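# Transfer the 96-well plate from nest N1 to nest N2

## Task

Carry the 96-well culture plate out of nest N1 and into nest N2. It has to lie flat within N2's locators, with well A1 at the corner labelled A1 and the lid fully seated on the plate. Then release it and pull the grippers away.

## Robot and tools

ROBOT. Two arms, left_arm and right_arm. These are names, not sides of a picture. Each has six joints, a two-finger parallel gripper and a wrist camera: cam_left_wrist and cam_right_wrist, each 504x504 px. The bases (URDF root links) sit in the scene frame at:
- left_arm: (-0.034, +0.302, 0) m, quat_wxyz (+0.997, 0, 0, +0.080)
- right_arm: (+0.008, -0.293, 0) m, quat_wxyz (+1.000, 0, 0, +0.018)
Any mounting plates and the metal frame standing behind the arms are fixed obstacles.

FRAME. Every number uses one scene frame. The origin is on the table top midway between the arms. +z is up, +x runs out over the table away from the arms, and +y points toward left_arm. Looking from the arms' side, N1 is the right-hand nest (toward -y) and N2 the left-hand one. The plate starts in N1, already oriented with A1 at its marked corner.

GRIPPER. The fingers extend along the gripper's +z axis and close along its y axis. The reported end_effector_position is the point between the pads, about 1 cm short of the fingertips. Orientation is a quaternion written w first.

ROW FORMAT. A row is always 16 numbers covering both arms, even if only one moves:
- left_arm: x, y, z, qw, qx, qy, qz, opening
- right_arm: the same eight
x, y, z are in metres. Together with the quaternion they form an absolute pose target for that gripper in the scene frame, not an offset. Opening runs from -1 (closed) to +1 (fully open, 0.094 m).
To hold an arm still, resend the pose from the last result taken before it stopped, plus the opening it should keep. To keep a gripper's orientation, reuse the quaternion you have been sending rather than the slightly drifted reported one.

CONTROL LIMITS.
- Each control step (1/30 s), the commanded pose is clipped to within 70 mm and 16 degrees of the measured pose.
- Position wins over orientation when both cannot be met.
- Joint friction can leave the gripper up to about 31 mm off target, and very small moves may not happen at all.
- Once an action ends, the arm continues only to its last clipped pose, so a distant target needs further calls.
- A target more than 0.6 m from the last reported position, along any of that gripper's axes, gets the call refused. A refused call sends nothing.
- Joint ranges (rad), base to gripper: waist -2.618 to 3.054, shoulder 0 to 3.142, elbow 0 to 3.142, wrist pitch -1.571 to 1.571, wrist yaw -1.571 to 1.571, wrist roll -2.094 to 2.094.

TOOLS.
- execute_actions: "actions" is a list holding zero or one item. An optional "pictures" boolean sets whether images come back; they do by default.
  - Empty list: just reports the current state.
  - Item with "rows" (1 to 15 rows) and "steps" (1 to 15, default 15): each row drives one step, and the last row repeats to fill the remaining steps.
  - Item with only "steps" (up to 300): a wait, counted from the previous result and including your reply time.
- move: "target" is one 16-number row. "speed" is in m/s, from 0.002 to 0.5, default 0.25; rotation is capped at twice that value in rad/s. Both grippers follow straight paths that end together, lasting 0.5 to 10 s; a longer path is cut off at 10 s. The opening is applied at the start. Paths ignore obstacles and the other arm. Grippers lag, may wander, and can exceed the speed, especially near full reach. Contact is harsher the faster you go and the deeper the target lies past the touching point.
- wait: "seconds", from 0 to 10. Nothing new is commanded, though fingers keep moving until they settle.
- zoom_image: "camera" is cam_left_wrist or cam_right_wrist. "region" is [x0, y0, x1, y1] in pixels from the top-left corner, at most 504 by 504. It gives a sharper crop of that camera's latest image.
- read_manual: optional "section"; "licences" is the only one. It returns only licence text.
- finished_scene: "scene" is the current scene's number. Replying without any tool call also ends things, so don't.

The simulation keeps running while you think. Once an action is over, the arm simply holds toward its last clipped pose.

RESULTS.
- State line (left_arm: ... | right_arm: ...): each gripper's position and quaternion. At long reach the printed position can differ from the true one.
- grip_measured: finger opening on the same -1..+1 scale. Each gripper can read about 1 mm off.
- Joint positions: the last number is the opening in metres.
- Joint torques: noisy, and carry fixed offsets.
- Hand target: the pose the controller is currently driving toward.
- HELD: marks steps whose command was partly or wholly not sent.
- pose unreachable: the clearance check altered or blocked that arm's command.
- too close: the check counts each arm's plate and its half of the frame as part of that arm.
- move: the ending (done, off_target, moving, held, fault) and the limits that acted. limits=paced means the pose was clipped. limits=held means some steps were blocked, and the arm may then move much faster than the set speed. If only one arm is named, the other finished normally. Each gripper's distance from its pose is also given.
- FAULT / MOTOR HOT: MOTOR HOT warns at 75 °C. At 90 °C the arm is stopped for 10 s. At 100 °C it goes limp and falls.

GRIPPING. Finger force is about 50 to 62 N per pad, and pads can spike harder at first touch. For a secure hold, command an opening about 0.03 below grip_measured; use a smaller margin for a lighter hold.

AVOID.
- Drops: a few millimetres when setting the plate down is fine, a long fall is not.
- Knocking anything off the table.
- Letting the arms strike or press on each other.
- Slams, hard pushes, and long loaded holds that heat the motors.
- Loose objects may occasionally get a brief external nudge.

Each tool is called after "Call:" in YAML: its name, and indented under it one key for each argument.

## Session

I'll start by looking at the current state.

Call:
execute_actions:
  actions: []

Scene clock: 0.00 s of 13200.00 s.
left_arm: end_effector_position=(+0.2398, +0.2474, +0.3541) grip_measured=+1.000 end_effector_quat_wxyz=(+0.277, -0.281, +0.787, -0.474) | right_arm: end_effector_position=(+0.3654, -0.2070, +0.0998) grip_measured=+1.000 end_effector_quat_wxyz=(-0.112, -0.071, +0.979, +0.155)
Joint positions: left_arm=[ 0.139  1.032  1.325 -0.966  0.881 -0.834  0.094] | right_arm=[ 0.055  2.151  1.898 -1.545 -0.314 -0.09   0.094]
Joint velocities: left_arm=[-0.017 -0.032 -0.002 -0.081  0.007 -0.037  0.   ] | right_arm=[-0.007 -0.017  0.007 -0.081  0.022 -0.066  0.   ]
Joint torques (N m, as the arm reports them, + toward a larger angle): no reading
Hand target (left_arm): +0.240, +0.247, +0.354; +0.277, -0.281, +0.787, -0.474
Hand target (right_arm): +0.365, -0.207, +0.100; -0.112, -0.071, +0.979, +0.155

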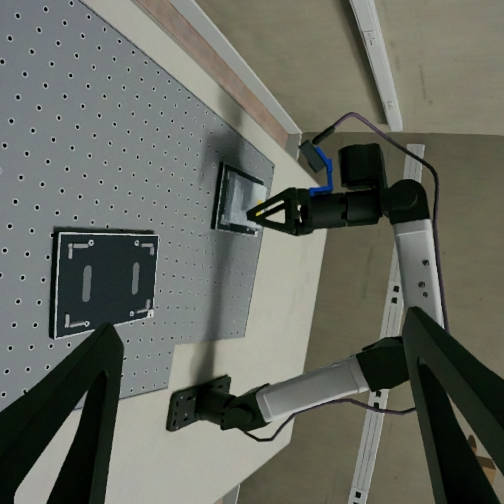

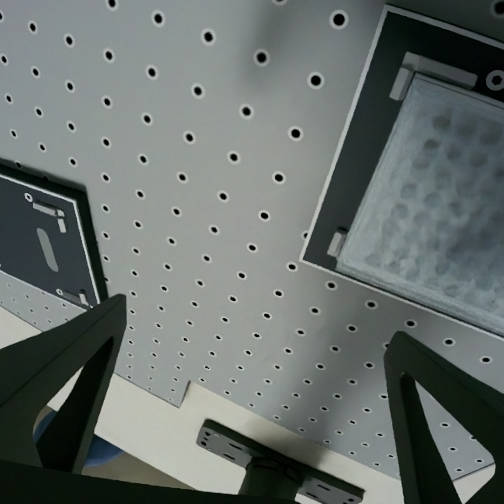

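Call:
move:
  target: [0.2398, 0.2474, 0.3541, 0.277, -0.281, 0.787, -0.474, 1, 0.33, -0.2, 0.32, 0, 0, 1, 0, 1]
  speed: 0.2

Scene clock: 7.90 s of 13200.00 s.
left_arm: end_effector_position=(+0.2398, +0.2474, +0.3541) grip_measured=+1.000 end_effector_quat_wxyz=(+0.277, -0.281, +0.787, -0.474) | right_arm: end_effector_position=(+0.3354, -0.1996, +0.3164) grip_measured=+1.000 end_effector_quat_wxyz=(+0.216, -0.002, +0.974, +0.067)
Joint positions: left_arm=[ 0.139  1.032  1.325 -0.966  0.881 -0.834  0.094] | right_arm=[ 0.234  1.635  2.082 -1.561 -0.015  0.268  0.094]
Joint velocities: left_arm=[ 0.007  0.002 -0.022  0.007 -0.007 -0.037  0.   ] | right_arm=[ 0.007 -0.012 -0.002  0.007  0.051 -0.007  0.   ]
Joint torques (N m, as the arm reports them, + toward a larger angle): left_arm=[-0.31 -1.79  7.38  1.54  0.31  0.08] | right_arm=[ 0.83 -5.97  6.43  1.31  0.07  0.2 ]
Hand target (left_arm): +0.240, +0.247, +0.354; +0.277, -0.281, +0.787, -0.474
Hand target (right_arm): +0.332, -0.199, +0.319; +0.218, +0.000, +0.974, +0.064
Off the commanded pose (left_arm): 0.000 m, 0 deg.
Off the commanded pose (right_arm): 0.007 m, 26 deg; orientation clipped at the last step of the last action.
joint sent to its limit (right arm) — the command would take joint 4 (wrist pitch) past its lower limit, so that joint was sent only as far as its limit.
After step 90, 3.17 s passed at rest.
move: off_target (right_arm); limits=paced

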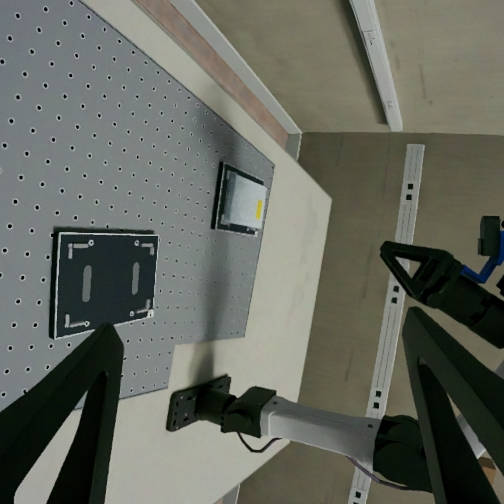

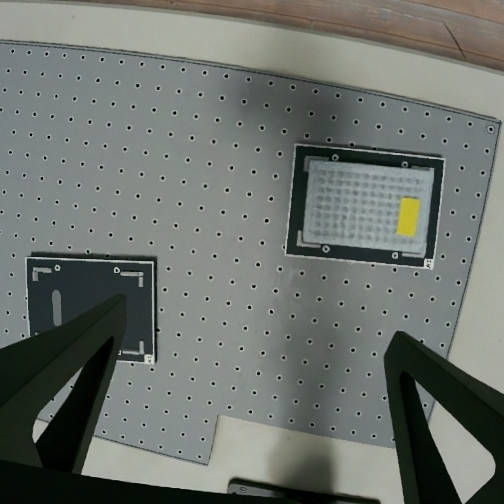

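Call:
zoom_image:
  camera: "cam_right_wrist"
  region: [260, 120, 470, 290]

Call:
zoom_image:
  camera: "cam_left_wrist"
  region: [30, 210, 190, 350]

Region (260, 120, 470, 290) of cam_right_wrist's 504x504 image, scaled by 2.400, with more detail than that image has; it fills the top 408 rows of this view, and the rest is white.

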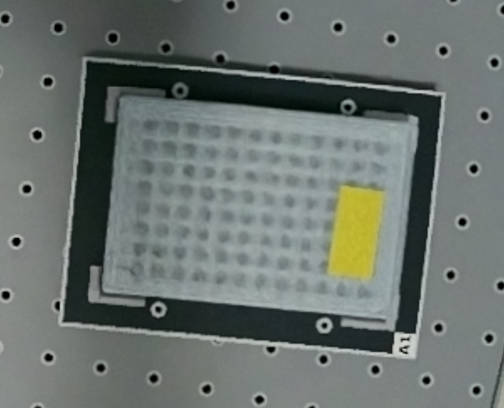

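Region (30, 210, 190, 350) of cam_left_wrist's 504x504 image, scaled by 3.150, with more detail than that image has; it fills the top 441 rows of this view, and the rest is white.

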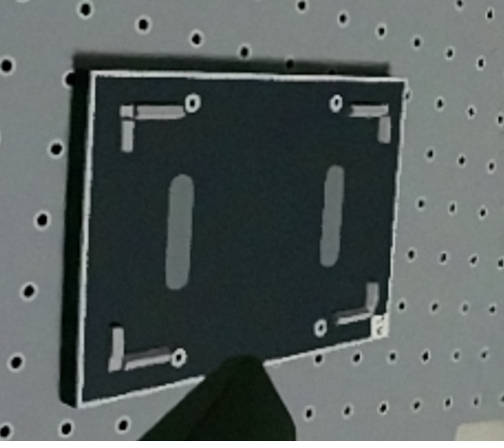

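Call:
move:
  target: [0.2398, 0.2474, 0.3541, 0.277, -0.281, 0.787, -0.474, 1, 0.37, -0.32, 0.16, 0, -0.743, 0.669, 0, 1]
  speed: 0.2

Scene clock: 76.57 s of 13200.00 s.
left_arm: end_effector_position=(+0.2398, +0.2474, +0.3541) grip_measured=+1.000 end_effector_quat_wxyz=(+0.277, -0.281, +0.787, -0.474) | right_arm: end_effector_position=(+0.3656, -0.3157, +0.1699) grip_measured=+1.000 end_effector_quat_wxyz=(-0.012, +0.744, -0.668, -0.001)
Joint positions: left_arm=[ 0.139  1.032  1.325 -0.966  0.881 -0.834  0.094] | right_arm=[-0.109  1.913  1.886 -1.531 -0.02  -1.751  0.094]
Joint velocities: left_arm=[-0.012  0.002 -0.017  0.022  0.022 -0.051  0.   ] | right_arm=[-0.017  0.002  0.017 -0.022  0.081 -0.066  0.   ]
Joint torques (N m, as the arm reports them, + toward a larger angle): left_arm=[-0.32 -1.79  7.36  1.53  0.31  0.08] | right_arm=[-1.06 -7.55  4.81  0.5   0.03  0.01]
Hand target (left_arm): +0.240, +0.247, +0.354; +0.277, -0.281, +0.787, -0.474
Hand target (right_arm): +0.366, -0.321, +0.160; -0.002, +0.745, -0.667, -0.005
Off the commanded pose (left_arm): 0.000 m, 0 deg.
Off the commanded pose (right_arm): 0.012 m, 1 deg.
After step 90, 60.83 s passed at rest.
move: off_target (right_arm)

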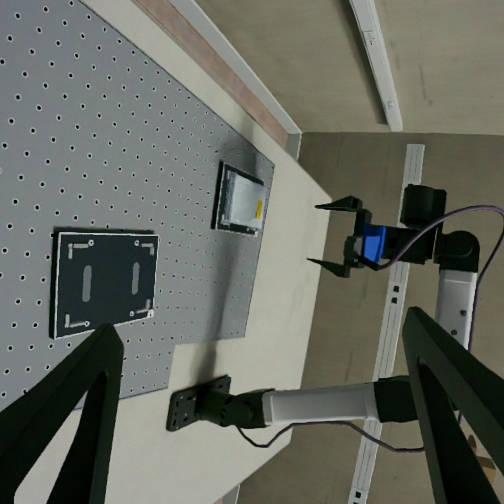

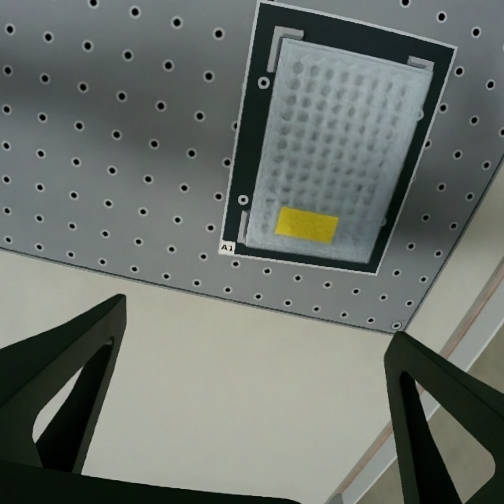

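Call:
move:
  target: [0.2398, 0.2474, 0.3541, 0.277, -0.281, 0.787, -0.474, 1, 0.392, -0.28, 0.09, 0, -0.743, 0.669, 0, 1]
  speed: 0.1

Scene clock: 96.77 s of 13200.00 s.
left_arm: end_effector_position=(+0.2398, +0.2474, +0.3541) grip_measured=+1.000 end_effector_quat_wxyz=(+0.277, -0.281, +0.787, -0.474) | right_arm: end_effector_position=(+0.3920, -0.2816, +0.0983) grip_measured=+1.000 end_effector_quat_wxyz=(-0.008, +0.744, -0.668, +0.002)
Joint positions: left_arm=[ 0.139  1.032  1.325 -0.966  0.881 -0.834  0.094] | right_arm=[-0.01   1.996  1.716 -1.278 -0.009 -1.653  0.094]
Joint velocities: left_arm=[-0.007  0.002 -0.007 -0.022  0.022 -0.037  0.   ] | right_arm=[-0.012 -0.007  0.002 -0.007  0.051  0.022  0.   ]
Joint torques (N m, as the arm reports them, + toward a larger angle): left_arm=[-0.31 -1.79  7.37  1.54  0.31  0.08] | right_arm=[ 0.59 -8.57  5.27  0.45  0.06  0.23]
Hand target (left_arm): +0.240, +0.247, +0.354; +0.277, -0.281, +0.787, -0.474
Hand target (right_arm): +0.392, -0.281, +0.090; +0.000, +0.743, -0.669, +0.000
Off the commanded pose (left_arm): 0.000 m, 0 deg.
Off the commanded pose (right_arm): 0.008 m, 1 deg.
After step 90, 15.80 s passed at rest.
move: done

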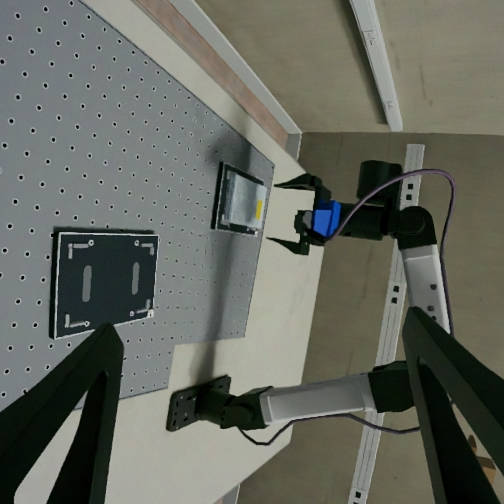

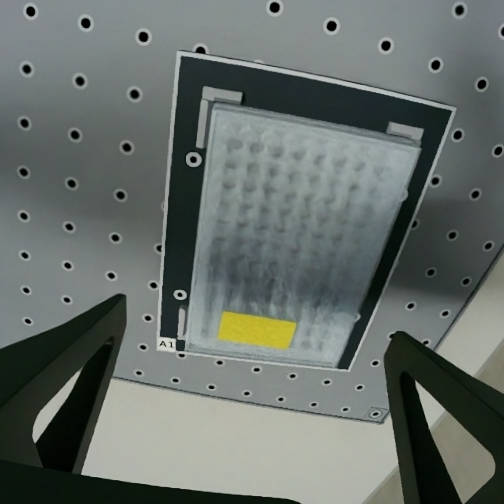

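Call:
move:
  target: [0.30, 0.08, 0.10, 0.557, 0.435, 0.557, -0.435, 1, 0.398, -0.28, 0.06, 0, -0.743, 0.669, 0, 1]
  speed: 0.15

Scene clock: 136.67 s of 13200.00 s.
left_arm: end_effector_position=(+0.2978, +0.0832, +0.0982) grip_measured=+1.000 end_effector_quat_wxyz=(+0.559, +0.420, +0.567, -0.435) | right_arm: end_effector_position=(+0.4014, -0.2813, +0.0734) grip_measured=+1.000 end_effector_quat_wxyz=(-0.013, +0.744, -0.668, +0.008)
Joint positions: left_arm=[-0.344  2.103  0.542  1.573  1.116 -0.034  0.094] | right_arm=[-0.01   2.026  1.661 -1.176 -0.009 -1.653  0.094]
Joint velocities: left_arm=[-0.002 -0.007  0.007  0.081  0.095 -0.081  0.   ] | right_arm=[ 0.002 -0.022 -0.032 -0.007  0.007 -0.007  0.   ]
Joint torques (N m, as the arm reports them, + toward a larger angle): left_arm=[-1.18 -7.04  5.11  1.69  0.12  0.06] | right_arm=[ 0.47 -8.37  4.44  0.56  0.02  0.24]
Hand target (left_arm): +0.298, +0.078, +0.099; +0.562, +0.431, +0.555, -0.436
Hand target (right_arm): +0.397, -0.280, +0.060; +0.000, +0.743, -0.669, -0.000
Off the commanded pose (left_arm): 0.004 m, 2 deg.
Off the commanded pose (right_arm): 0.014 m, 2 deg.
joint sent to its limit (left arm) — the command would take joint 4 (wrist pitch) past its upper limit, so that joint was sent only as far as its limit.
After step 90, 30.87 s passed at rest.
move: off_target (right_arm)

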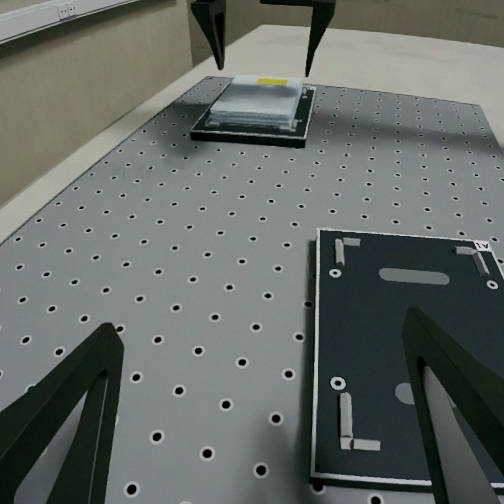

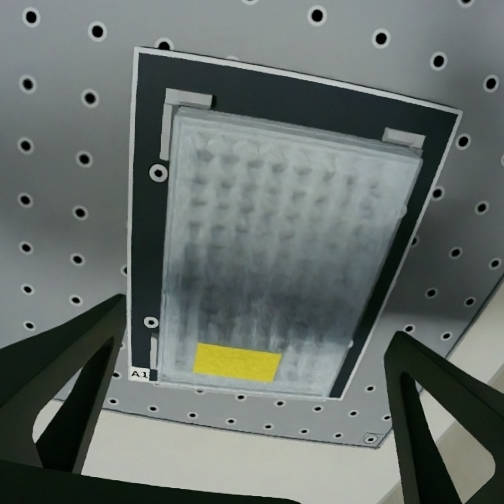

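Call:
zoom_image:
  camera: "cam_left_wrist"
  region: [170, 0, 350, 160]

Region (170, 0, 350, 160) of cam_left_wrist's 504x504 image, scaled by 2.800, with more detail than that image has.

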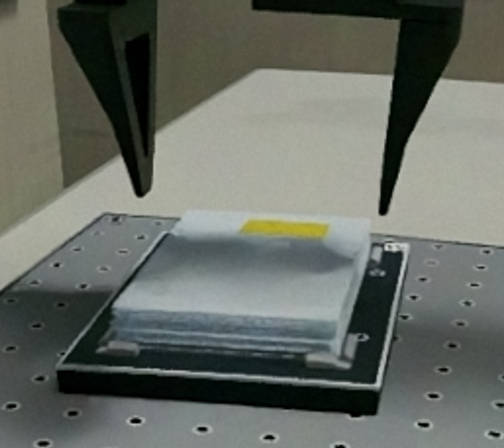

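Call:
move:
  target: [0.2978, 0.0832, 0.0982, 0.559, 0.420, 0.567, -0.435, 1, 0.403, -0.284, 0.042, 0, -0.743, 0.669, 0, 1]
  speed: 0.03

Scene clock: 163.87 s of 13200.00 s.
left_arm: end_effector_position=(+0.2977, +0.0832, +0.0983) grip_measured=+1.000 end_effector_quat_wxyz=(+0.560, +0.421, +0.566, -0.435) | right_arm: end_effector_position=(+0.4047, -0.2812, +0.0528) grip_measured=+1.000 end_effector_quat_wxyz=(-0.010, +0.744, -0.668, +0.004)
Joint positions: left_arm=[-0.344  2.103  0.542  1.574  1.116 -0.032  0.094] | right_arm=[-0.01   2.062  1.631 -1.121 -0.009 -1.653  0.094]
Joint velocities: left_arm=[-0.012 -0.022 -0.007  0.022 -0.051 -0.037  0.   ] | right_arm=[ 0.002 -0.007 -0.002 -0.066 -0.007 -0.022  0.   ]
Joint torques (N m, as the arm reports them, + toward a larger angle): left_arm=[-0.31 -8.33  3.6   1.53 -0.01  0.  ] | right_arm=[-0.38 -8.63  5.15  0.49  0.03  0.08]
Hand target (left_arm): +0.298, +0.083, +0.098; +0.559, +0.420, +0.567, -0.435
Hand target (right_arm): +0.402, -0.284, +0.042; -0.000, +0.743, -0.669, -0.000
Off the commanded pose (left_arm): 0.000 m, 0 deg.
Off the commanded pose (right_arm): 0.011 m, 1 deg.
After step 90, 22.87 s passed at rest.
move: off_target (right_arm)

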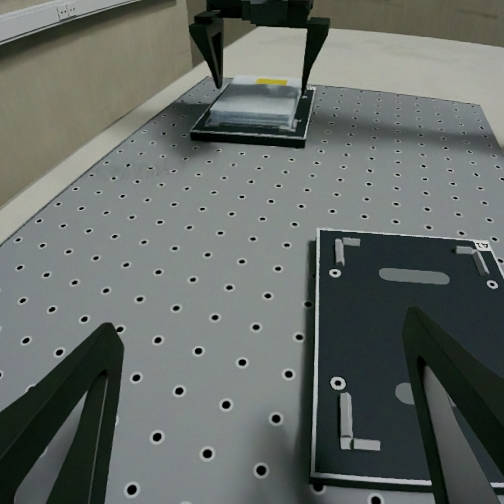

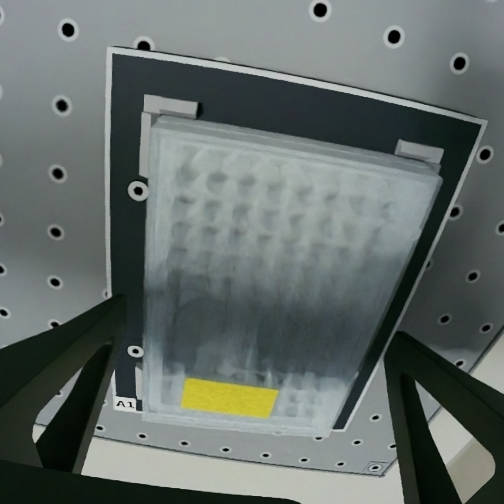

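Call:
zoom_image:
  camera: "cam_left_wrist"
  region: [170, 0, 350, 160]

Region (170, 0, 350, 160) of cam_left_wrist's 504x504 image, scaled by 2.800, with more detail than that image has.

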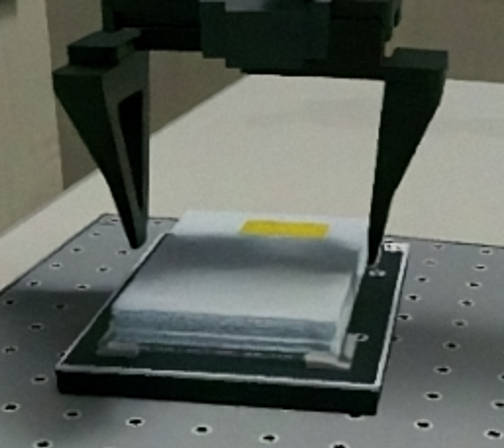

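Call:
move:
  target: [0.2978, 0.0832, 0.0982, 0.559, 0.420, 0.567, -0.435, 1, 0.404, -0.290, 0.033, 0, -0.743, 0.669, 0, 1]
  speed: 0.02

Call:
zoom_image:
  camera: "cam_left_wrist"
  region: [170, 0, 350, 160]

Scene clock: 200.80 s of 13200.00 s.
left_arm: end_effector_position=(+0.2977, +0.0832, +0.0983) grip_measured=+1.000 end_effector_quat_wxyz=(+0.560, +0.421, +0.566, -0.435) | right_arm: end_effector_position=(+0.4065, -0.2850, +0.0437) grip_measured=+1.000 end_effector_quat_wxyz=(-0.010, +0.743, -0.669, +0.005)
Joint positions: left_arm=[-0.344  2.103  0.542  1.574  1.116 -0.032  0.094] | right_arm=[-0.02   2.075  1.614 -1.09  -0.009 -1.659  0.094]
Joint velocities: left_arm=[ 0.002 -0.012 -0.002 -0.022  0.066 -0.037  0.   ] | right_arm=[ 0.007  0.017 -0.012  0.022 -0.037 -0.051  0.   ]
Joint torques (N m, as the arm reports them, + toward a larger angle): left_arm=[-0.31 -8.33  3.61  1.53 -0.01  0.  ] | right_arm=[-1.15 -8.86  4.95  0.49  0.02  0.04]
Hand target (left_arm): +0.298, +0.083, +0.098; +0.559, +0.420, +0.567, -0.435
Hand target (right_arm): +0.404, -0.290, +0.033; -0.000, +0.743, -0.669, -0.000
Off the commanded pose (left_arm): 0.000 m, 0 deg.
Off the commanded pose (right_arm): 0.012 m, 1 deg.
After step 90, 32.43 s passed at rest.
move: off_target (right_arm)

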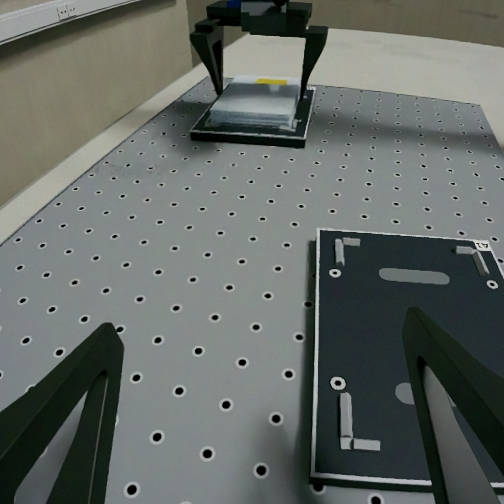

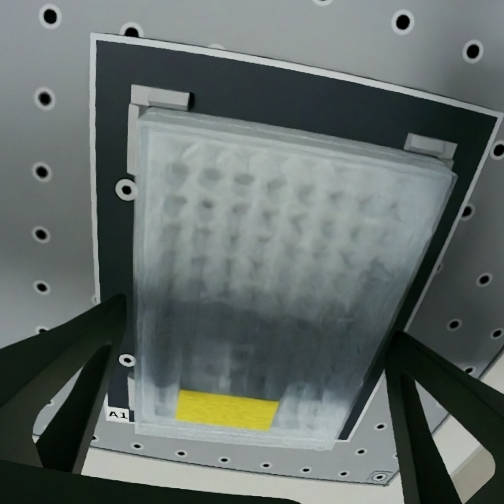

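Region (170, 0, 350, 160) of cam_left_wrist's 504x504 image, scaled by 2.800, with more detail than that image has.

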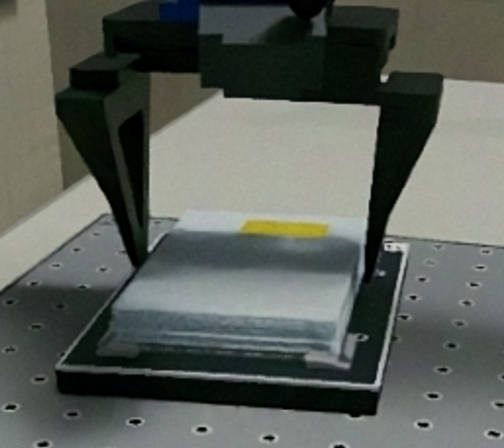

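Call:
zoom_image:
  camera: "cam_right_wrist"
  region: [80, 240, 440, 440]

Region (80, 240, 440, 440) of cam_right_wrist's 504x504 image, scaled by 1.400, with more detail than that image has.

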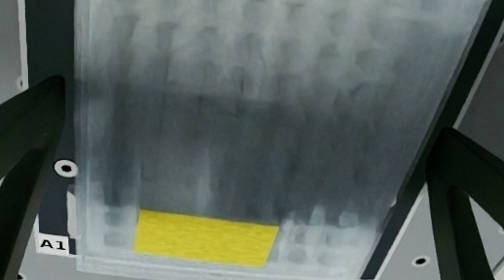

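Call:
move:
  target: [0.2978, 0.0832, 0.0982, 0.559, 0.420, 0.567, -0.435, 1, 0.404, -0.290, 0.025, 0, -0.743, 0.669, 0, 1]
  speed: 0.015

Call:
zoom_image:
  camera: "cam_left_wrist"
  region: [190, 50, 330, 160]

Scene clock: 216.80 s of 13200.00 s.
left_arm: end_effector_position=(+0.2977, +0.0832, +0.0983) grip_measured=+1.000 end_effector_quat_wxyz=(+0.560, +0.421, +0.566, -0.435) | right_arm: end_effector_position=(+0.4069, -0.2850, +0.0387) grip_measured=+1.000 end_effector_quat_wxyz=(-0.012, +0.743, -0.669, +0.007)
Joint positions: left_arm=[-0.344  2.103  0.542  1.574  1.116 -0.032  0.094] | right_arm=[-0.02   2.075  1.593 -1.063 -0.009 -1.659  0.094]
Joint velocities: left_arm=[ 0.007 -0.017 -0.017  0.022  0.007 -0.037  0.   ] | right_arm=[ 0.002 -0.027 -0.007 -0.066  0.007  0.022  0.   ]
Joint torques (N m, as the arm reports them, + toward a larger angle): left_arm=[-0.31 -8.34  3.6   1.53 -0.01  0.  ] | right_arm=[-0.85 -8.13  4.85  0.52  0.03  0.06]
Hand target (left_arm): +0.298, +0.083, +0.098; +0.559, +0.420, +0.567, -0.435
Hand target (right_arm): +0.403, -0.290, +0.025; -0.000, +0.743, -0.669, -0.000
Off the commanded pose (left_arm): 0.000 m, 0 deg.
Off the commanded pose (right_arm): 0.015 m, 2 deg.
After step 90, 11.47 s passed at rest.
move: off_target (right_arm)

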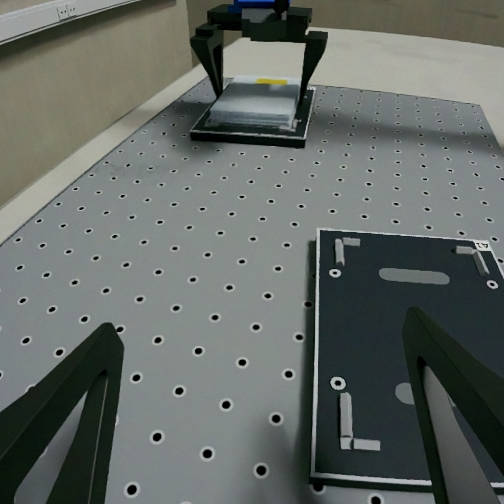

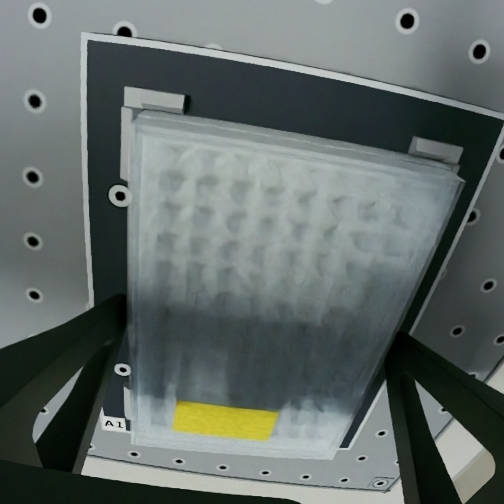

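Region (190, 50, 330, 160) of cam_left_wrist's 504x504 image, scaled by 3.600, with more detail than that image has; it fills the top 396 rows of this view, and the rest is white.

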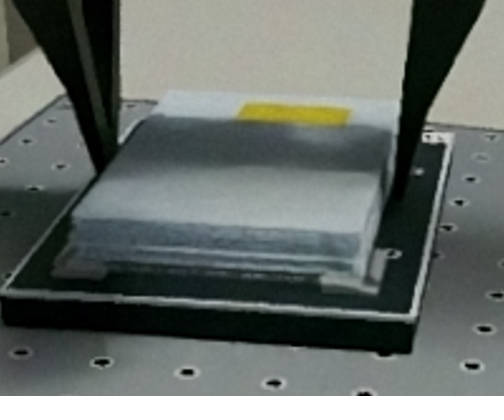

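Call:
move:
  target: [0.2978, 0.0832, 0.0982, 0.559, 0.420, 0.567, -0.435, 1, 0.404, -0.290, 0.021, 0, -0.743, 0.669, 0, 1]
  speed: 0.01

Call:
zoom_image:
  camera: "cam_left_wrist"
  region: [190, 50, 330, 160]

Scene clock: 232.97 s of 13200.00 s.
left_arm: end_effector_position=(+0.2977, +0.0832, +0.0983) grip_measured=+1.000 end_effector_quat_wxyz=(+0.560, +0.421, +0.566, -0.435) | right_arm: end_effector_position=(+0.4074, -0.2850, +0.0345) grip_measured=+1.000 end_effector_quat_wxyz=(-0.012, +0.743, -0.669, +0.007)
Joint positions: left_arm=[-0.344  2.103  0.542  1.574  1.116 -0.032  0.094] | right_arm=[-0.02   2.081  1.585 -1.049 -0.008 -1.659  0.094]
Joint velocities: left_arm=[ 0.002  0.007 -0.012 -0.037  0.022  0.066  0.   ] | right_arm=[ 0.007 -0.012 -0.002 -0.037  0.022 -0.007  0.   ]
Joint torques (N m, as the arm reports them, + toward a larger angle): left_arm=[-0.31 -8.33  3.6   1.53 -0.01  0.  ] | right_arm=[-0.91 -8.41  4.69  0.55  0.    0.04]
Hand target (left_arm): +0.298, +0.083, +0.098; +0.559, +0.420, +0.567, -0.435
Hand target (right_arm): +0.403, -0.290, +0.021; +0.000, +0.743, -0.669, -0.000
Off the commanded pose (left_arm): 0.000 m, 0 deg.
Off the commanded pose (right_arm): 0.015 m, 2 deg.
After step 90, 11.07 s passed at rest.
move: off_target (right_arm)

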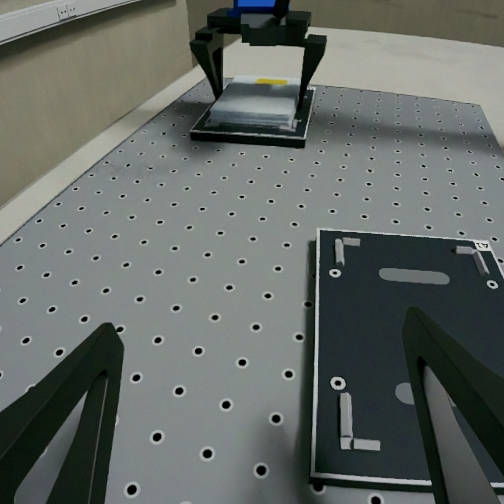

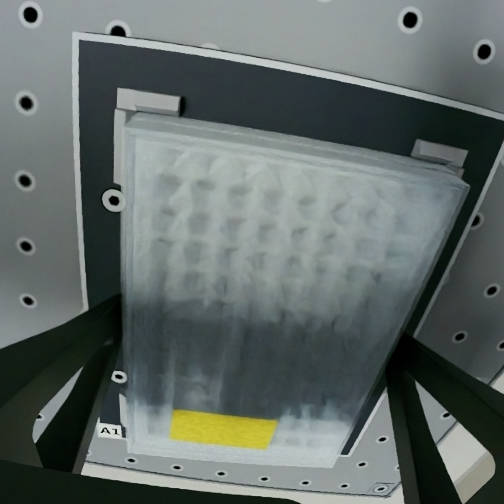

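Region (190, 50, 330, 160) of cam_left_wrist's 504x504 image, scaled by 3.600, with more detail than that image has; it fills the top 396 rows of this view, and the rest is white.

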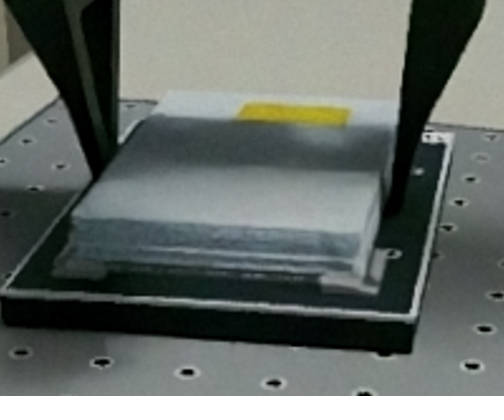

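Call:
move:
  target: [0.2978, 0.0832, 0.0982, 0.559, 0.420, 0.567, -0.435, 1, 0.404, -0.290, 0.018, 0, -0.743, 0.669, 0, 1]
  speed: 0.01

Call:
zoom_image:
  camera: "cam_left_wrist"
  region: [260, 70, 330, 140]

Scene clock: 244.40 s of 13200.00 s.
left_arm: end_effector_position=(+0.2977, +0.0832, +0.0983) grip_measured=+1.000 end_effector_quat_wxyz=(+0.560, +0.421, +0.566, -0.435) | right_arm: end_effector_position=(+0.4074, -0.2850, +0.0345) grip_measured=+1.000 end_effector_quat_wxyz=(-0.012, +0.743, -0.669, +0.007)
Joint positions: left_arm=[-0.344  2.103  0.542  1.574  1.116 -0.032  0.094] | right_arm=[-0.02   2.081  1.585 -1.049 -0.008 -1.659  0.094]
Joint velocities: left_arm=[-0.012 -0.012  0.007 -0.022 -0.037 -0.007  0.   ] | right_arm=[-0.012  0.012 -0.002  0.007  0.037 -0.037  0.   ]
Joint torques (N m, as the arm reports them, + toward a larger angle): left_arm=[-0.31 -8.34  3.61  1.53 -0.01  0.  ] | right_arm=[-0.83 -8.04  4.13  0.63  0.03  0.04]
Hand target (left_arm): +0.298, +0.083, +0.098; +0.559, +0.420, +0.567, -0.435
Hand target (right_arm): +0.403, -0.290, +0.019; -0.000, +0.743, -0.669, -0.001
Off the commanded pose (left_arm): 0.000 m, 0 deg.
Off the commanded pose (right_arm): 0.018 m, 2 deg.
After step 90, 6.47 s passed at rest.
move: off_target (right_arm)

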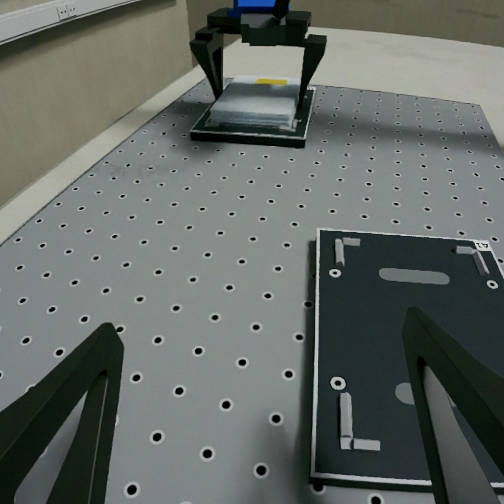

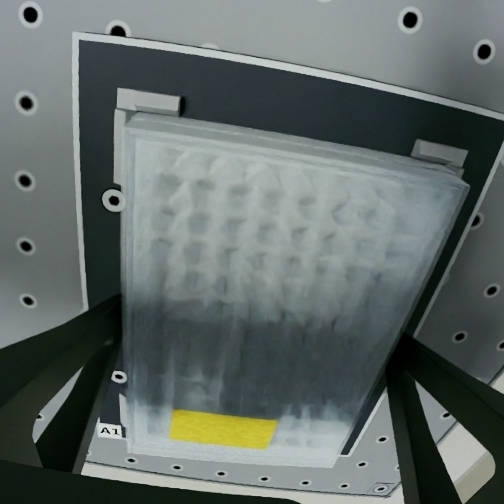

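Region (260, 70, 330, 140) of cam_left_wrist's 504x504 image, scaled by 7.200, with more detail than that image has.

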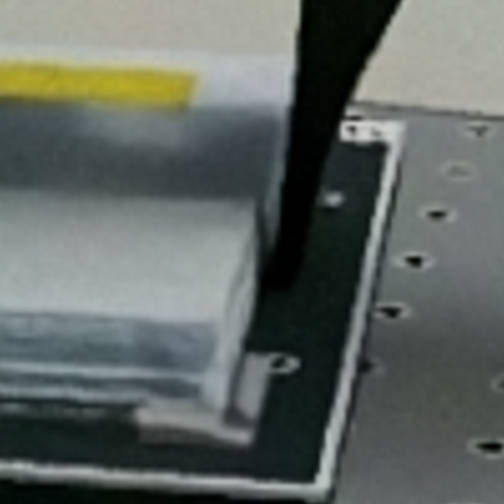

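Call:
execute_actions:
  actions:
    - {"rows": [[0.2978, 0.0832, 0.0982, 0.559, 0.420, 0.567, -0.435, 1, 0.4074, -0.2850, 0.0350, -0.012, 0.743, -0.669, 0.007, 1],[0.2978, 0.0832, 0.0982, 0.559, 0.420, 0.567, -0.435, 1, 0.4074, -0.2850, 0.0350, -0.012, 0.743, -0.669, 0.007, 1],[0.2978, 0.0832, 0.0982, 0.559, 0.420, 0.567, -0.435, 1, 0.4074, -0.2850, 0.0350, -0.012, 0.743, -0.669, 0.007, 1],[0.2978, 0.0832, 0.0982, 0.559, 0.420, 0.567, -0.435, 1, 0.4074, -0.2850, 0.0350, -0.012, 0.743, -0.669, 0.007, 0.95],[0.2978, 0.0832, 0.0982, 0.559, 0.420, 0.567, -0.435, 1, 0.4074, -0.2850, 0.0350, -0.012, 0.743, -0.669, 0.007, 0.92],[0.2978, 0.0832, 0.0982, 0.559, 0.420, 0.567, -0.435, 1, 0.4074, -0.2850, 0.0350, -0.012, 0.743, -0.669, 0.007, 0.90],[0.2978, 0.0832, 0.0982, 0.559, 0.420, 0.567, -0.435, 1, 0.4074, -0.2850, 0.0350, -0.012, 0.743, -0.669, 0.007, 0.88],[0.2978, 0.0832, 0.0982, 0.559, 0.420, 0.567, -0.435, 1, 0.4074, -0.2850, 0.0350, -0.012, 0.743, -0.669, 0.007, 0.86],[0.2978, 0.0832, 0.0982, 0.559, 0.420, 0.567, -0.435, 1, 0.4074, -0.2850, 0.0350, -0.012, 0.743, -0.669, 0.007, 0.85],[0.2978, 0.0832, 0.0982, 0.559, 0.420, 0.567, -0.435, 1, 0.4074, -0.2850, 0.0350, -0.012, 0.743, -0.669, 0.007, 0.84],[0.2978, 0.0832, 0.0982, 0.559, 0.420, 0.567, -0.435, 1, 0.4074, -0.2850, 0.0350, -0.012, 0.743, -0.669, 0.007, 0.83],[0.2978, 0.0832, 0.0982, 0.559, 0.420, 0.567, -0.435, 1, 0.4074, -0.2850, 0.0350, -0.012, 0.743, -0.669, 0.007, 0.82],[0.2978, 0.0832, 0.0982, 0.559, 0.420, 0.567, -0.435, 1, 0.4074, -0.2850, 0.0350, -0.012, 0.743, -0.669, 0.007, 0.81],[0.2978, 0.0832, 0.0982, 0.559, 0.420, 0.567, -0.435, 1, 0.4074, -0.2850, 0.0350, -0.012, 0.743, -0.669, 0.007, 0.80]], "steps": 15}

Scene clock: 277.80 s of 13200.00 s.
left_arm: end_effector_position=(+0.2977, +0.0832, +0.0983) grip_measured=+1.000 end_effector_quat_wxyz=(+0.560, +0.421, +0.566, -0.435) | right_arm: end_effector_position=(+0.4062, -0.2851, +0.0344) grip_measured=+0.808 end_effector_quat_wxyz=(-0.010, +0.743, -0.669, +0.005)
Joint positions: left_arm=[-0.344  2.103  0.542  1.574  1.116 -0.032  0.094] | right_arm=[-0.02   2.081  1.585 -1.054 -0.008 -1.659  0.085]
Joint velocities: left_arm=[-0.012  0.007 -0.002  0.007 -0.095 -0.066  0.   ] | right_arm=[-0.017  0.012  0.017 -0.051  0.022 -0.007 -0.001]
Joint torques (N m, as the arm reports them, + toward a larger angle): left_arm=[-0.32 -8.34  3.59  1.53 -0.01  0.  ] | right_arm=[  0.01 -10.07   6.21   0.42  -0.01   0.1 ]
Hand target (left_arm): +0.298, +0.083, +0.098; +0.559, +0.420, +0.567, -0.435
Hand target (right_arm): +0.407, -0.285, +0.035; -0.012, +0.743, -0.669, +0.007
Off the commanded pose (left_arm): 0.000 m, 0 deg.
Off the commanded pose (right_arm): 0.001 m, 0 deg.
Steps of this call (steps 1 to 90: nothing new was sent; then 29.90 s passed at rest; steps 91 to 105: all 15 steps of this action). Readings (end_effector_position):
91: left_arm (+0.2977, +0.0832, +0.0983) | right_arm (+0.4074, -0.2850, +0.0345)
92: left_arm (+0.2977, +0.0832, +0.0983) | right_arm (+0.4074, -0.2850, +0.0345)
94: left_arm (+0.2977, +0.0832, +0.0983) | right_arm (+0.4071, -0.2850, +0.0345)
98: left_arm (+0.2977, +0.0832, +0.0983) | right_arm (+0.4063, -0.2851, +0.0344)
105: the state above

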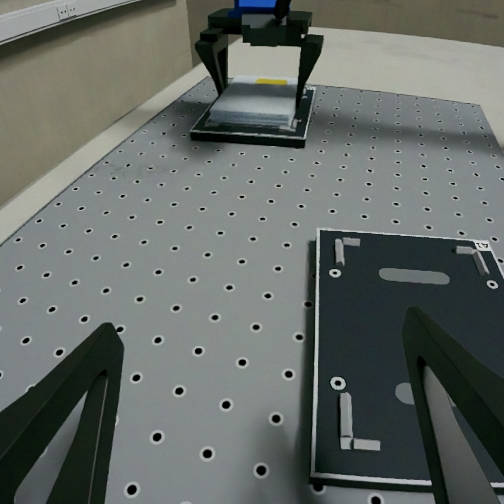

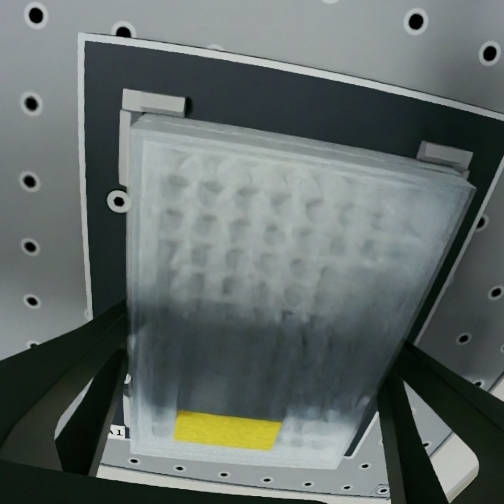

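Call:
move:
  target: [0.2978, 0.0832, 0.0982, 0.559, 0.420, 0.567, -0.435, 1, 0.406, -0.285, 0.058, 0, -0.743, 0.669, 0, 0.775]
  speed: 0.015

Call:
zoom_image:
  camera: "cam_left_wrist"
  region: [190, 50, 330, 160]

Scene clock: 284.50 s of 13200.00 s.
left_arm: end_effector_position=(+0.2977, +0.0832, +0.0983) grip_measured=+1.000 end_effector_quat_wxyz=(+0.560, +0.421, +0.566, -0.435) | right_arm: end_effector_position=(+0.4047, -0.2851, +0.0540) grip_measured=+0.793 end_effector_quat_wxyz=(-0.002, +0.743, -0.669, -0.003)
Joint positions: left_arm=[-0.344  2.103  0.542  1.574  1.116 -0.032  0.094] | right_arm=[-0.02   2.081  1.665 -1.157 -0.008 -1.659  0.084]
Joint velocities: left_arm=[ 0.002 -0.002 -0.022 -0.022  0.007  0.037  0.   ] | right_arm=[-0.017  0.007 -0.002 -0.051 -0.037  0.022 -0.   ]
Joint torques (N m, as the arm reports them, + toward a larger angle): left_arm=[-0.31 -8.33  3.6   1.53 -0.01  0.  ] | right_arm=[  0.21 -10.37   7.69   0.25   0.     0.15]
Hand target (left_arm): +0.298, +0.083, +0.098; +0.559, +0.420, +0.567, -0.435
Hand target (right_arm): +0.406, -0.285, +0.058; -0.000, +0.743, -0.669, -0.000
Off the commanded pose (left_arm): 0.000 m, 0 deg.
Off the commanded pose (right_arm): 0.004 m, 0 deg.
After step 90, 1.90 s passed at rest.
move: done

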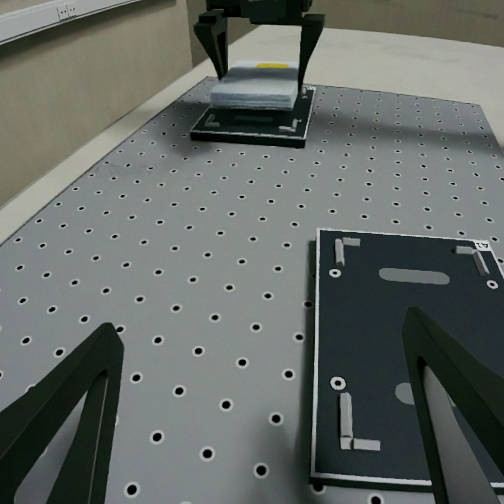

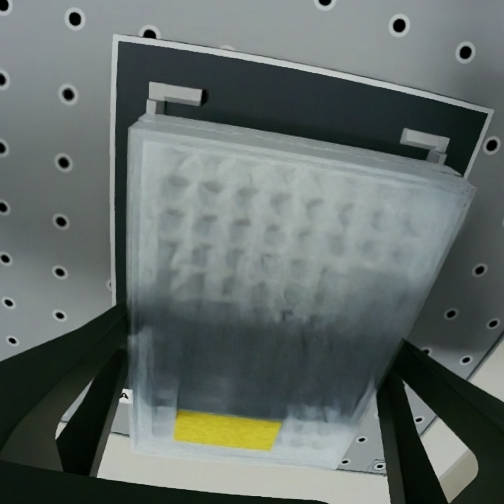

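Region (190, 50, 330, 160) of cam_left_wrist's 504x504 image, scaled by 3.600, with more detail than that image has; it fills the top 396 rows of this view, and the rest is white.

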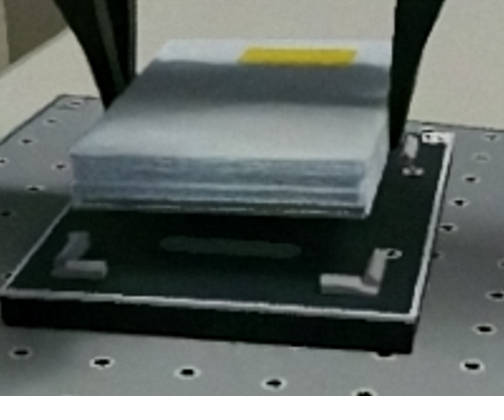

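Call:
move:
  target: [0.27, 0.22, 0.13, 0.520, 0.451, 0.620, -0.378, 1, 0.245, 0.0, 0.075, 0, -0.766, 0.643, 0, 0.765]
  speed: 0.1

Scene clock: 342.70 s of 13200.00 s.
left_arm: end_effector_position=(+0.2716, +0.2181, +0.1298) grip_measured=+1.000 end_effector_quat_wxyz=(+0.522, +0.455, +0.617, -0.375) | right_arm: end_effector_position=(+0.2496, +0.0005, +0.0770) grip_measured=+0.792 end_effector_quat_wxyz=(-0.007, +0.768, -0.641, +0.001)
Joint positions: left_arm=[ 0.136  1.683  0.843 -0.638  1.395  1.488  0.094] | right_arm=[ 0.847  1.986  1.618 -1.189  0.003 -0.868  0.084]
Joint velocities: left_arm=[-0.017  0.046  0.056 -0.125 -0.037  0.212  0.   ] | right_arm=[ 0.012  0.012 -0.017 -0.037 -0.051 -0.081 -0.001]
Joint torques (N m, as the arm reports them, + toward a larger angle): left_arm=[ 0.52 -5.47  7.43  0.3   0.54  0.05] | right_arm=[ 0.2  -8.26  7.67  0.33  0.06  0.22]
Hand target (left_arm): +0.274, +0.222, +0.128; +0.517, +0.453, +0.623, -0.373
Hand target (right_arm): +0.251, +0.002, +0.075; -0.001, +0.766, -0.643, +0.006
Off the commanded pose (left_arm): 0.003 m, 1 deg.
Off the commanded pose (right_arm): 0.005 m, 1 deg.
After step 90, 50.83 s passed at rest.
move: done

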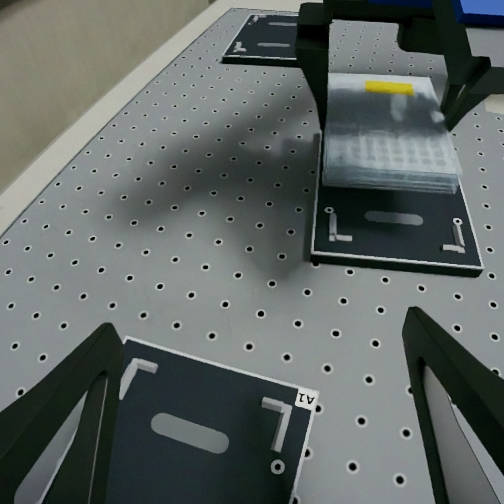

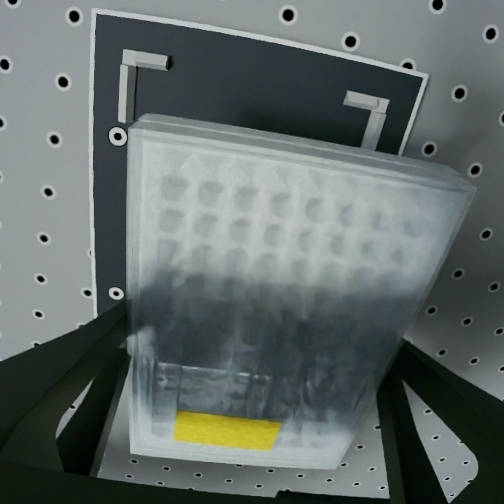

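Call:
move:
  target: [0.30, 0.27, 0.30, 0.26, 0, 0.966, 0, 1, 0.2496, 0.0005, 0.077, 0, -0.766, 0.643, 0, 0.765]
  speed: 0.15

Scene clock: 354.90 s of 13200.00 s.
left_arm: end_effector_position=(+0.3001, +0.2698, +0.3039) grip_measured=+1.000 end_effector_quat_wxyz=(+0.260, +0.004, +0.965, -0.010) | right_arm: end_effector_position=(+0.2486, -0.0007, +0.0770) grip_measured=+0.792 end_effector_quat_wxyz=(-0.003, +0.768, -0.641, +0.001)
Joint positions: left_arm=[-0.275  1.501  1.848 -1.391 -0.037 -0.097  0.094] | right_arm=[ 0.847  1.986  1.618 -1.196  0.003 -0.868  0.084]
Joint velocities: left_arm=[-0.007  0.007 -0.002 -0.066 -0.022  0.037  0.   ] | right_arm=[ 0.007  0.002 -0.012 -0.066 -0.081 -0.066  0.   ]
Joint torques (N m, as the arm reports them, + toward a larger angle): left_arm=[-1.23 -4.4   8.24  1.1  -0.14 -0.06] | right_arm=[-0.28 -8.65  7.83  0.32 -0.06  0.11]
Hand target (left_arm): +0.301, +0.268, +0.303; +0.253, +0.005, +0.967, -0.006
Hand target (right_arm): +0.250, +0.000, +0.077; -0.000, +0.766, -0.643, -0.000
Off the commanded pose (left_arm): 0.004 m, 1 deg.
Off the commanded pose (right_arm): 0.002 m, 1 deg.
After step 90, 3.57 s passed at rest.
move: done

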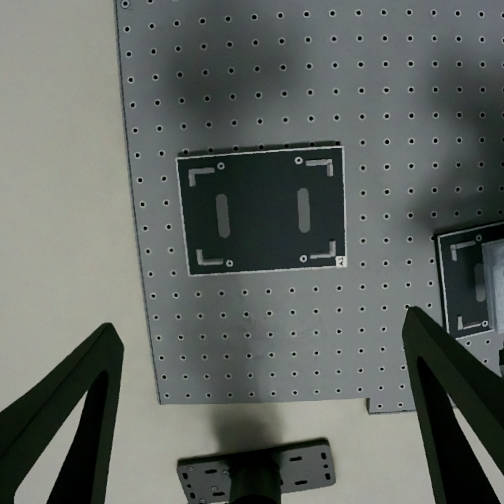

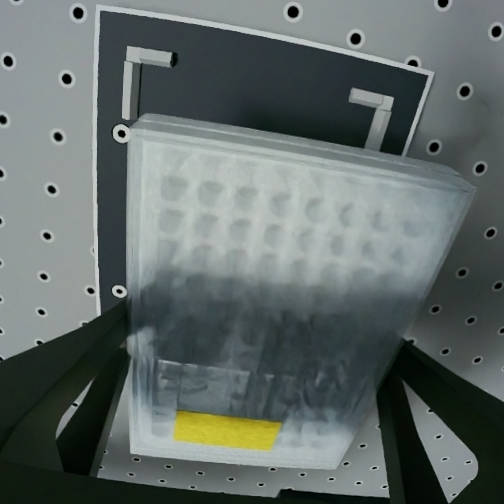

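Call:
move:
  target: [0.3001, 0.2698, 0.3039, 0.26, 0, 0.966, 0, 1, 0.237, 0.010, 0.048, 0, -0.766, 0.643, 0, 0.765]
  speed: 0.03

Scene clock: 372.00 s of 13200.00 s.
left_arm: end_effector_position=(+0.3000, +0.2726, +0.3038) grip_measured=+1.000 end_effector_quat_wxyz=(+0.260, -0.002, +0.965, -0.003) | right_arm: end_effector_position=(+0.2407, +0.0089, +0.0565) grip_measured=+0.792 end_effector_quat_wxyz=(-0.007, +0.767, -0.642, +0.001)
Joint positions: left_arm=[-0.275  1.501  1.848 -1.392 -0.054 -0.105  0.094] | right_arm=[ 0.879  2.002  1.559 -1.113  0.003 -0.832  0.084]
Joint velocities: left_arm=[-0.017  0.007 -0.012 -0.007 -0.007  0.066  0.   ] | right_arm=[-0.007  0.007  0.012  0.007 -0.022 -0.051  0.   ]
Joint torques (N m, as the arm reports them, + toward a larger angle): left_arm=[-1.44 -5.4   7.15  1.22 -0.16 -0.06] | right_arm=[ 0.74 -8.52  5.27  0.6  -0.05  0.26]
Hand target (left_arm): +0.300, +0.270, +0.304; +0.260, +0.000, +0.966, -0.000
Hand target (right_arm): +0.237, +0.010, +0.048; -0.000, +0.766, -0.643, +0.000
Off the commanded pose (left_arm): 0.003 m, 0 deg.
Off the commanded pose (right_arm): 0.009 m, 1 deg.
After step 90, 12.63 s passed at rest.
move: done

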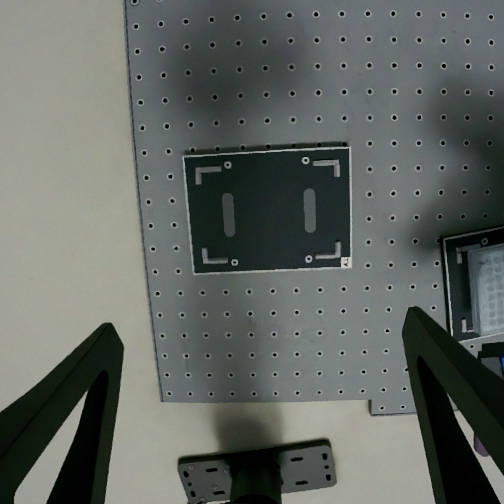

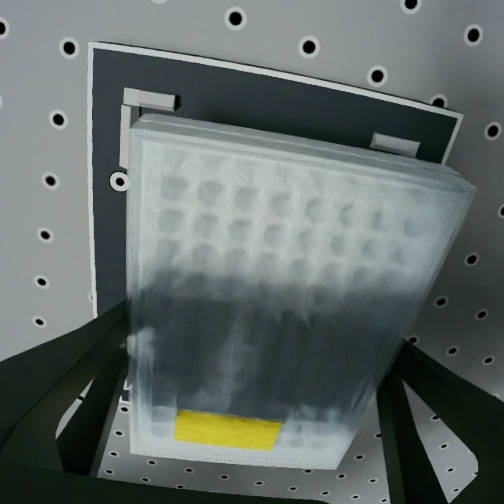

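Call:
move:
  target: [0.3001, 0.2698, 0.3039, 0.26, 0, 0.966, 0, 1, 0.231, 0.006, 0.042, 0, -0.766, 0.643, 0, 0.765]
  speed: 0.02

Scene clock: 384.83 s of 13200.00 s.
left_arm: end_effector_position=(+0.3000, +0.2727, +0.3038) grip_measured=+1.000 end_effector_quat_wxyz=(+0.260, -0.002, +0.965, -0.003) | right_arm: end_effector_position=(+0.2343, +0.0043, +0.0439) grip_measured=+0.792 end_effector_quat_wxyz=(+0.002, +0.766, -0.642, +0.001)
Joint positions: left_arm=[-0.275  1.501  1.848 -1.392 -0.054 -0.106  0.094] | right_arm=[ 0.885  2.002  1.507 -1.08   0.003 -0.825  0.084]
Joint velocities: left_arm=[-0.007 -0.017  0.017  0.037  0.022 -0.022  0.   ] | right_arm=[-0.017 -0.012 -0.027  0.066 -0.022 -0.066  0.   ]
Joint torques (N m, as the arm reports them, + toward a larger angle): left_arm=[-1.45 -5.42  7.12  1.22 -0.15 -0.06] | right_arm=[ 0.7  -9.79  4.98  0.55 -0.05  0.27]
Hand target (left_arm): +0.300, +0.270, +0.304; +0.260, -0.000, +0.966, -0.000
Hand target (right_arm): +0.231, +0.006, +0.042; +0.000, +0.766, -0.643, -0.000
Off the commanded pose (left_arm): 0.003 m, 0 deg.
Off the commanded pose (right_arm): 0.004 m, 0 deg.
After step 90, 8.67 s passed at rest.
move: done

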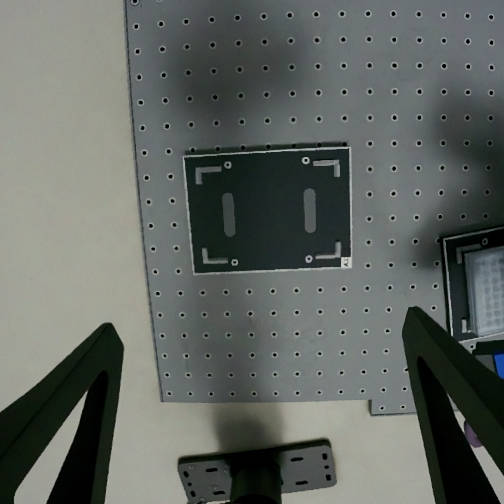

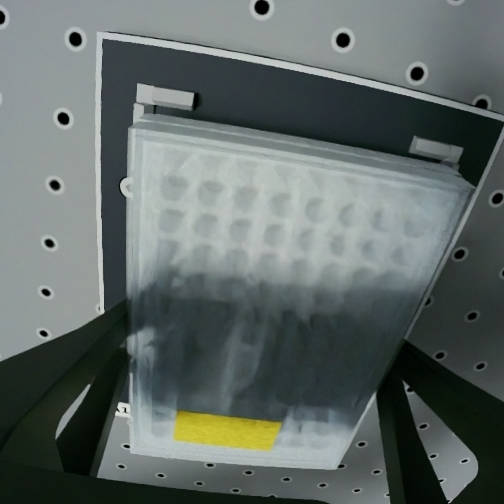

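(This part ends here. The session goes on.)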